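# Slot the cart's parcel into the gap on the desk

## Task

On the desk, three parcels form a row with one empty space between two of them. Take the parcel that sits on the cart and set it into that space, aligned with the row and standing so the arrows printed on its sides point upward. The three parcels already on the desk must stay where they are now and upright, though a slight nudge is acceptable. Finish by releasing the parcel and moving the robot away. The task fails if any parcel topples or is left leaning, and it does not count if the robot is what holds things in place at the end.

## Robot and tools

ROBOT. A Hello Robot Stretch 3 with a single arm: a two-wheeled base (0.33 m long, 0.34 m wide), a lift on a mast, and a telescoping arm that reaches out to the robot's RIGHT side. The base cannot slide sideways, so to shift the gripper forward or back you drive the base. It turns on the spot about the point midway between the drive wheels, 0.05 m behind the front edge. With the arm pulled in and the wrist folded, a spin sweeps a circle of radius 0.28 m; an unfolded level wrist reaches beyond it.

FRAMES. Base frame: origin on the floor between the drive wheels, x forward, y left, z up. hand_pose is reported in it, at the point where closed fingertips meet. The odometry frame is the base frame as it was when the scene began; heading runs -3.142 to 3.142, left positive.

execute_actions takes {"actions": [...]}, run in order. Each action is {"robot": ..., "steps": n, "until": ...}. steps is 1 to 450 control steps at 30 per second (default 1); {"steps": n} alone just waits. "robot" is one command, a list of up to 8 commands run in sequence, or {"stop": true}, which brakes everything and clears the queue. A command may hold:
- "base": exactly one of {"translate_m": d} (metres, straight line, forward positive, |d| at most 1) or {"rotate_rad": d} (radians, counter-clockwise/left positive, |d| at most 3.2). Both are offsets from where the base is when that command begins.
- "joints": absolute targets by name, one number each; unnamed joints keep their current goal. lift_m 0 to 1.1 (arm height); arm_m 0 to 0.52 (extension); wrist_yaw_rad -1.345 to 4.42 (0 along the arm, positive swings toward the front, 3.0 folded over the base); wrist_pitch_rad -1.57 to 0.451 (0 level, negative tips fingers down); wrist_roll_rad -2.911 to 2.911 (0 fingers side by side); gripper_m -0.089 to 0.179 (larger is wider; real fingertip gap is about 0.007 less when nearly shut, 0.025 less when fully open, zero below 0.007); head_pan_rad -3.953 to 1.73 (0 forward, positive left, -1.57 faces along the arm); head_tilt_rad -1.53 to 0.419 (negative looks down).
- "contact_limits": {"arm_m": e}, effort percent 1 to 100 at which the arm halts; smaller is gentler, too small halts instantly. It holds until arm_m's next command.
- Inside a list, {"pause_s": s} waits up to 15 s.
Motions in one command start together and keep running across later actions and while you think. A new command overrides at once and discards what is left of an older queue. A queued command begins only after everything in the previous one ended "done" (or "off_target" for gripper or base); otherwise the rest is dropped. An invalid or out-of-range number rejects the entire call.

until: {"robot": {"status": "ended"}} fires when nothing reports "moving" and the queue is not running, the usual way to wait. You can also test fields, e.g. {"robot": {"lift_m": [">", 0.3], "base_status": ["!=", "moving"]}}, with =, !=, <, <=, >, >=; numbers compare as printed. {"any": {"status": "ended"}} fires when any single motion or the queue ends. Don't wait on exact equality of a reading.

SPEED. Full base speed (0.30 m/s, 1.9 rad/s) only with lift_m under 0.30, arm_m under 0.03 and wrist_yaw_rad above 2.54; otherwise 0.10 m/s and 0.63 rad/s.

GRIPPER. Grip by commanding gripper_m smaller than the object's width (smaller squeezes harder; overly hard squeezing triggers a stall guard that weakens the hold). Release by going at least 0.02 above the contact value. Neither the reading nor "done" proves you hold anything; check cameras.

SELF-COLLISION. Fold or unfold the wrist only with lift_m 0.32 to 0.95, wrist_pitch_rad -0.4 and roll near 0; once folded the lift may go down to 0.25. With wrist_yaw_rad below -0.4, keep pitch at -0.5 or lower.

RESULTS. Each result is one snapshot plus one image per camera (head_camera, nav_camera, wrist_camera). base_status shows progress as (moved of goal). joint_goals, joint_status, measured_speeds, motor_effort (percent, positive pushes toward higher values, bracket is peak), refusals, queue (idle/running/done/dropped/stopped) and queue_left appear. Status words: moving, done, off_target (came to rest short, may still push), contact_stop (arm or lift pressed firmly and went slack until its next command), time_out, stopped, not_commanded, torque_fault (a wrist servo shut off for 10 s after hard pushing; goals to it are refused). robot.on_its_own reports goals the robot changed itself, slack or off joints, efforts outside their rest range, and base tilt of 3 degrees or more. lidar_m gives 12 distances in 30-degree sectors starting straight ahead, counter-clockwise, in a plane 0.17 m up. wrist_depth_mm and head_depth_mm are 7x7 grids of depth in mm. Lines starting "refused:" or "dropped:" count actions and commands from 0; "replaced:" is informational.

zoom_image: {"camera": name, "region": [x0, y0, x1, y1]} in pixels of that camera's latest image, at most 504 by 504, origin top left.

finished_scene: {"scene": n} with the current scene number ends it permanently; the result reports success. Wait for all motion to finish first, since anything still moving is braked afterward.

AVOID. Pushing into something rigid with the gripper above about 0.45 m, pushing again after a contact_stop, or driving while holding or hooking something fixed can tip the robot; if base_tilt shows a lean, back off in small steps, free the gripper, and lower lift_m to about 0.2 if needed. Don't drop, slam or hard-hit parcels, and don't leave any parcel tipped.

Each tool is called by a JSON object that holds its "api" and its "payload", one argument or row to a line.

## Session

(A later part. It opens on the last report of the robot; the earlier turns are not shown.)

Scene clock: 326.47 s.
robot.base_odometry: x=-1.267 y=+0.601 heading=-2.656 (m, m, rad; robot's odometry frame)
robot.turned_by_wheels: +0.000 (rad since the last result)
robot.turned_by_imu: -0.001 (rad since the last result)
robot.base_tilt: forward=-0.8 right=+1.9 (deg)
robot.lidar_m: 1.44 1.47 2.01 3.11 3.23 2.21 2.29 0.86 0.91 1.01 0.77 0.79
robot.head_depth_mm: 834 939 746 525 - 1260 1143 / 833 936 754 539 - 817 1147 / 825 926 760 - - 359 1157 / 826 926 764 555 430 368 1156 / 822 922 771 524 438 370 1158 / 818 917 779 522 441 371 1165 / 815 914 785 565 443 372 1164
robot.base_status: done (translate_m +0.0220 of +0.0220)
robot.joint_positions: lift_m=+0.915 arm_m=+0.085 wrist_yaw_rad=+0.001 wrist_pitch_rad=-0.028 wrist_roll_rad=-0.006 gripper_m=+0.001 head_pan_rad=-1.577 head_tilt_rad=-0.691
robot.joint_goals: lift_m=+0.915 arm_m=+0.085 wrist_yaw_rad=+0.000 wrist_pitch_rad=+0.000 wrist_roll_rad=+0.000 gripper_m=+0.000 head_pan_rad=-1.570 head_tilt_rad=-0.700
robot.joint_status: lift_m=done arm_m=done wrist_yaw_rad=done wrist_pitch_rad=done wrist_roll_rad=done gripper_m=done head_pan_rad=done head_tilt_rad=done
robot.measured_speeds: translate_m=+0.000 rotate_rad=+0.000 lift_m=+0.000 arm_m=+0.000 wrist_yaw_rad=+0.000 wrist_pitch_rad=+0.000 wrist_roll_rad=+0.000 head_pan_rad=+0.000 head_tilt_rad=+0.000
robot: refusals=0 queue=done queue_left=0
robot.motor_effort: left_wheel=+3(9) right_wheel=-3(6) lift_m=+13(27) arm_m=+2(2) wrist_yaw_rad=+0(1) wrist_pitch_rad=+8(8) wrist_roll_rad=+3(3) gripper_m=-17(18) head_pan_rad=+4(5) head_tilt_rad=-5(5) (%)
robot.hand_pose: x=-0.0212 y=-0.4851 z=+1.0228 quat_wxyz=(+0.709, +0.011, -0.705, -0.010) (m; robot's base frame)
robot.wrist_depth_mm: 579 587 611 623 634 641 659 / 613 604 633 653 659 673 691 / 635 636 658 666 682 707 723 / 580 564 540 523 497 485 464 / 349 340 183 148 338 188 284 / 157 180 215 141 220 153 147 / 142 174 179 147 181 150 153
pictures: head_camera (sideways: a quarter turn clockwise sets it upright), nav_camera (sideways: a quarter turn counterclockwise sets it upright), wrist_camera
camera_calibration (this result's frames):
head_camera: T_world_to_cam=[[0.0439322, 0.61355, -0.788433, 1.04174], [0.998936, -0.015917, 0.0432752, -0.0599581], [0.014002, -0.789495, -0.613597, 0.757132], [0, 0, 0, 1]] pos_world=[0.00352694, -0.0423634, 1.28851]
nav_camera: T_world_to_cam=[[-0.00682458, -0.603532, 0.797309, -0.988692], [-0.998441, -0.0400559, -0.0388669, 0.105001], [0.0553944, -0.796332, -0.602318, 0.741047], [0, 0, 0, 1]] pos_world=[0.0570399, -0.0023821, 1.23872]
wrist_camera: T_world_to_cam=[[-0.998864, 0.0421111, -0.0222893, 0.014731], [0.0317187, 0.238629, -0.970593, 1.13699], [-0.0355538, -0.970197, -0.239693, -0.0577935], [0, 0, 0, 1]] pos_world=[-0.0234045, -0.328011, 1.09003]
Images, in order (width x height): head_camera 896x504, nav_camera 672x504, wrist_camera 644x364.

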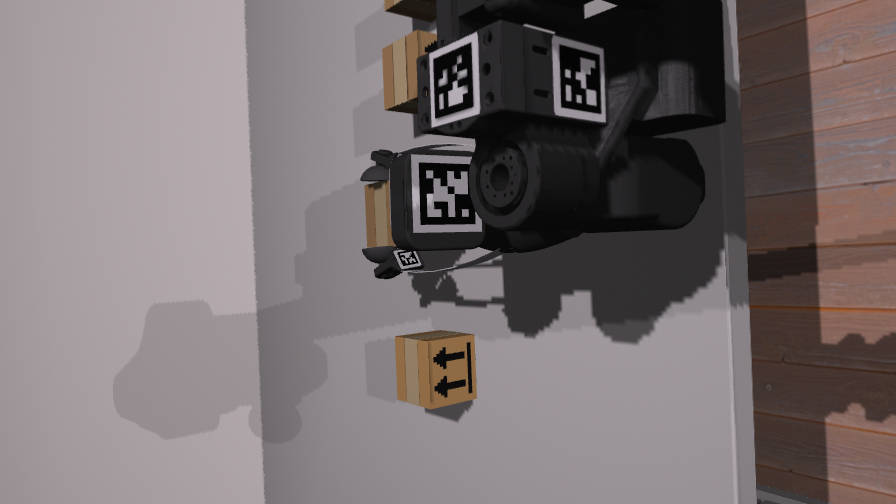

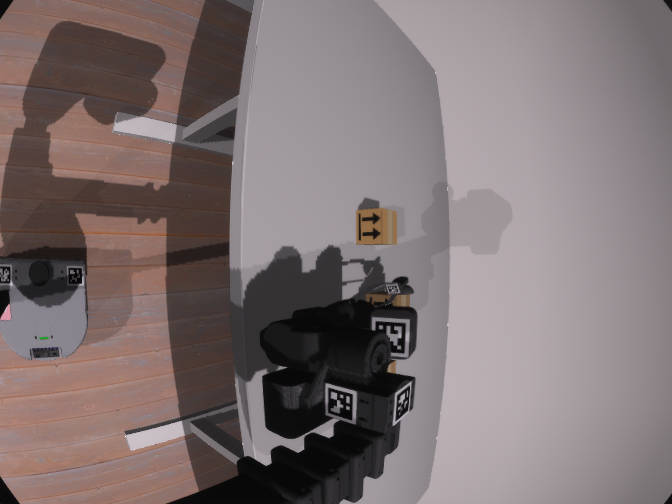

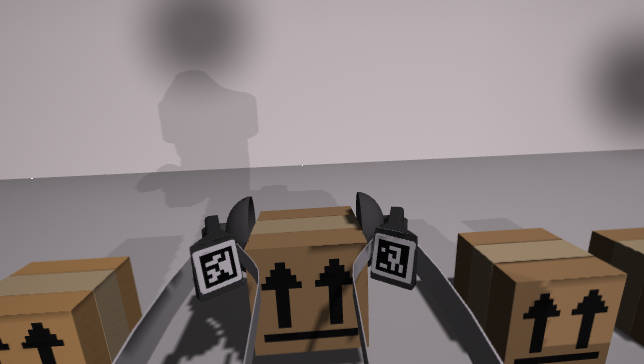

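{"api": "execute_actions", "payload": {
  "actions": [
    {"robot": [{"joints": {"lift_m": 0.901}}, {"joints": {"gripper_m": 0.09}}], "steps": 450, "until": {"robot": {"status": "ended"}}}
  ]
}}

Scene clock: 332.87 s.
robot.base_odometry: x=-1.267 y=+0.601 heading=-2.656 (m, m, rad; robot's odometry frame)
robot.turned_by_wheels: +0.000 (rad since the last result)
robot.turned_by_imu: -0.001 (rad since the last result)
robot.base_tilt: forward=-0.8 right=+1.9 (deg)
robot.lidar_m: 1.43 1.47 2.01 3.11 3.21 2.21 2.29 0.86 0.92 1.01 0.78 0.79
robot.head_depth_mm: 835 935 748 527 - 1251 1143 / 829 932 753 527 - 1257 1151 / 826 927 760 - - 359 1153 / 825 924 767 529 424 368 1156 / 819 925 771 523 438 370 1157 / 816 917 779 521 440 371 1160 / 815 913 785 565 442 372 1170
robot.base_status: done (translate_m +0.0220 of +0.0220)
robot.joint_positions: lift_m=+0.901 arm_m=+0.085 wrist_yaw_rad=+0.001 wrist_pitch_rad=-0.024 wrist_roll_rad=-0.006 gripper_m=+0.090 head_pan_rad=-1.577 head_tilt_rad=-0.691
robot.joint_goals: lift_m=+0.901 arm_m=+0.085 wrist_yaw_rad=+0.000 wrist_pitch_rad=+0.000 wrist_roll_rad=+0.000 gripper_m=+0.090 head_pan_rad=-1.570 head_tilt_rad=-0.700
robot.joint_status: lift_m=done arm_m=done wrist_yaw_rad=done wrist_pitch_rad=done wrist_roll_rad=done gripper_m=done head_pan_rad=done head_tilt_rad=done
robot.measured_speeds: translate_m=+0.000 rotate_rad=+0.000 lift_m=+0.000 arm_m=+0.000 wrist_yaw_rad=+0.000 wrist_pitch_rad=+0.000 wrist_roll_rad=+0.000 head_pan_rad=+0.000 head_tilt_rad=+0.000
robot: refusals=0 queue=done queue_left=0
robot.motor_effort: left_wheel=+3(3) right_wheel=-3(3) lift_m=+13(13) arm_m=+3(3) wrist_yaw_rad=+0(1) wrist_pitch_rad=+7(8) wrist_roll_rad=+3(3) gripper_m=+1(79) head_pan_rad=+5(5) head_tilt_rad=-5(5) (%)
robot.hand_pose: x=-0.0212 y=-0.4853 z=+1.0099 quat_wxyz=(+0.709, +0.009, -0.705, -0.008) (m; robot's base frame)
robot.wrist_depth_mm: 586 600 603 620 629 637 662 / 606 611 631 654 653 672 692 / 629 642 657 674 692 708 718 / 539 514 499 478 461 439 425 / 317 312 302 168 308 169 169 / 142 173 196 139 200 144 144 / 141 165 163 146 165 150 150
pictures: head_camera (sideways: a quarter turn clockwise sets it upright), nav_camera (sideways: a quarter turn counterclockwise sets it upright), wrist_camera
camera_calibration (this result's frames):
head_camera: T_world_to_cam=[[0.0439323, 0.61355, -0.788433, 1.04174], [0.998936, -0.0159172, 0.0432752, -0.0599581], [0.0140019, -0.789495, -0.613597, 0.757131], [0, 0, 0, 1]] pos_world=[0.00352693, -0.0423634, 1.28851]
nav_camera: T_world_to_cam=[[-0.00682465, -0.603532, 0.797309, -0.988693], [-0.998441, -0.0400558, -0.0388669, 0.105001], [0.0553943, -0.796332, -0.602318, 0.741047], [0, 0, 0, 1]] pos_world=[0.0570399, -0.00238211, 1.23872]
wrist_camera: T_world_to_cam=[[-0.998863, 0.042029, -0.0224944, 0.014613], [0.0317464, 0.234473, -0.971604, 1.1235], [-0.0355612, -0.971214, -0.235541, -0.0657038], [0, 0, 0, 1]] pos_world=[-0.0234072, -0.327857, 1.07645]
Images, in order (width x height): head_camera 896x504, nav_camera 672x504, wrist_camera 644x364.

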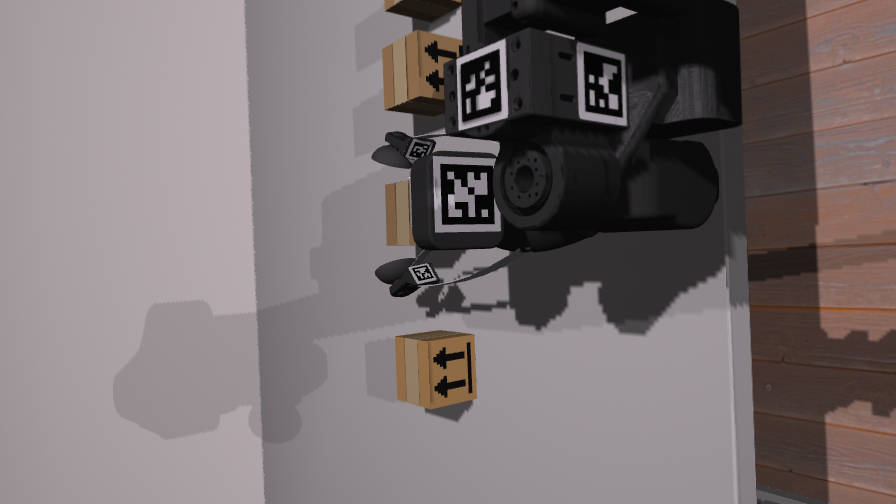

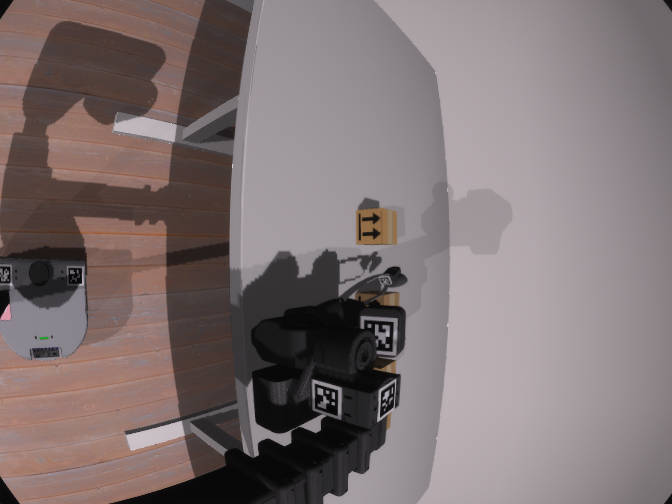

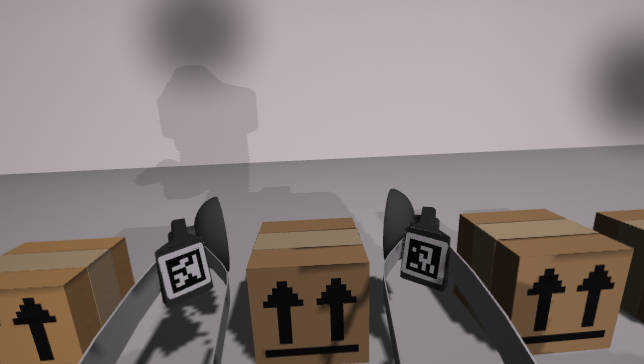

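The parcel is placed in line with the row. Now I'll lift the gripper clear and pull the arm back.

{"api": "execute_actions", "payload": {
  "actions": [
    {"robot": [{"joints": {"lift_m": 1.02}}, {"joints": {"arm_m": 0.0}}], "steps": 450, "until": {"robot": {"status": "ended"}}}
  ]
}}

Scene clock: 339.83 s.
robot.base_odometry: x=-1.267 y=+0.601 heading=-2.656 (m, m, rad; robot's odometry frame)
robot.turned_by_wheels: +0.000 (rad since the last result)
robot.turned_by_imu: -0.001 (rad since the last result)
robot.base_tilt: forward=-0.7 right=+1.8 (deg)
robot.lidar_m: 1.43 1.47 2.01 3.12 3.23 2.21 2.29 0.86 0.92 1.01 0.78 0.78
robot.head_depth_mm: 832 939 791 - - - 1120 / 833 930 - - - - 1147 / 827 932 - - - - 1156 / 825 924 812 558 437 368 1158 / 821 920 774 524 439 369 1158 / 816 919 781 522 440 371 1166 / 815 912 787 566 442 373 1168
robot.base_status: done (translate_m +0.0220 of +0.0220)
robot.joint_positions: lift_m=+1.020 arm_m=+0.002 wrist_yaw_rad=+0.001 wrist_pitch_rad=-0.022 wrist_roll_rad=-0.006 gripper_m=+0.090 head_pan_rad=-1.577 head_tilt_rad=-0.691
robot.joint_goals: lift_m=+1.020 arm_m=+0.000 wrist_yaw_rad=+0.000 wrist_pitch_rad=+0.000 wrist_roll_rad=+0.000 gripper_m=+0.090 head_pan_rad=-1.570 head_tilt_rad=-0.700
robot.joint_status: lift_m=done arm_m=done wrist_yaw_rad=done wrist_pitch_rad=done wrist_roll_rad=done gripper_m=done head_pan_rad=done head_tilt_rad=done
robot.measured_speeds: translate_m=+0.000 rotate_rad=+0.000 lift_m=+0.000 arm_m=+0.000 wrist_yaw_rad=+0.000 wrist_pitch_rad=+0.000 wrist_roll_rad=+0.000 head_pan_rad=+0.000 head_tilt_rad=+0.000
robot: refusals=0 queue=done queue_left=0
robot.motor_effort: left_wheel=+3(3) right_wheel=-3(3) lift_m=+26(28) arm_m=-4(5) wrist_yaw_rad=+0(0) wrist_pitch_rad=+7(7) wrist_roll_rad=+3(3) gripper_m=+1(1) head_pan_rad=+3(4) head_tilt_rad=-5(4) (%)
robot.hand_pose: x=-0.0212 y=-0.4024 z=+1.1286 quat_wxyz=(+0.709, +0.008, -0.705, -0.008) (m; robot's base frame)
robot.wrist_depth_mm: 657 666 682 695 711 729 733 / 675 695 699 732 741 748 773 / 698 723 724 744 767 780 797 / 721 739 761 771 793 810 821 / 623 607 585 571 597 552 536 / 439 433 422 414 390 402 394 / 340 265 329 266 287 259 287
pictures: head_camera (sideways: a quarter turn clockwise sets it upright), nav_camera (sideways: a quarter turn counterclockwise sets it upright), wrist_camera
camera_calibration (this result's frames):
head_camera: T_world_to_cam=[[0.0439324, 0.613568, -0.788419, 1.04172], [0.998936, -0.0159182, 0.043275, -0.0599578], [0.014002, -0.789481, -0.613615, 0.757155], [0, 0, 0, 1]] pos_world=[0.00352693, -0.0423631, 1.28851]
nav_camera: T_world_to_cam=[[-0.00682476, -0.603551, 0.797295, -0.988674], [-0.998441, -0.0400549, -0.038868, 0.105002], [0.0553944, -0.796318, -0.602337, 0.741071], [0, 0, 0, 1]] pos_world=[0.0570399, -0.00238064, 1.23872]
wrist_camera: T_world_to_cam=[[-0.998862, 0.0420186, -0.0225662, 0.0138676], [0.0317543, 0.232849, -0.971994, 1.21911], [-0.0355874, -0.971605, -0.233918, 0.0407518], [0, 0, 0, 1]] pos_world=[-0.0234099, -0.244856, 1.19481]
Images, in order (width x height): head_camera 896x504, nav_camera 672x504, wrist_camera 644x364.

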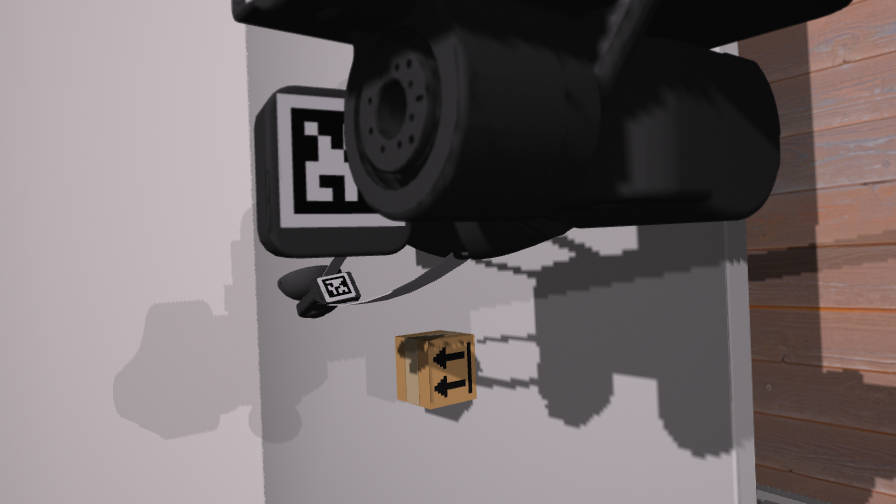

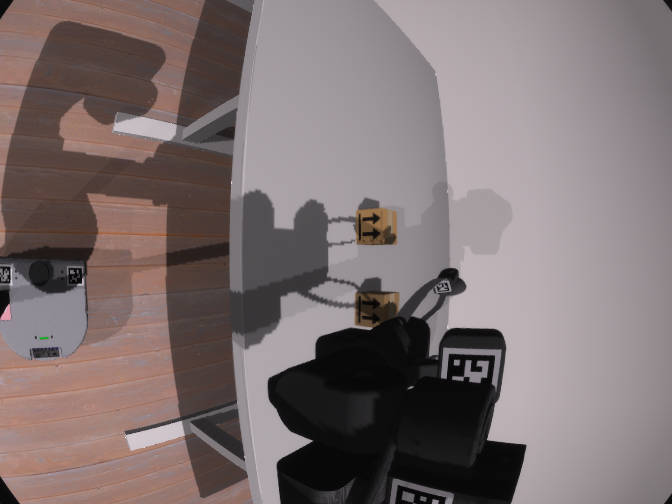

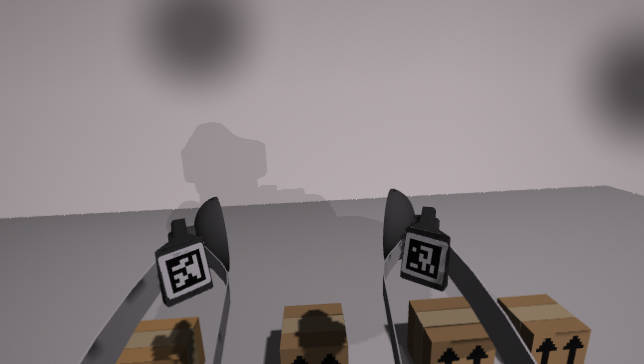

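{"api": "finished_scene", "payload": {
  "scene": 1
}}

The scene is finished: the task was done.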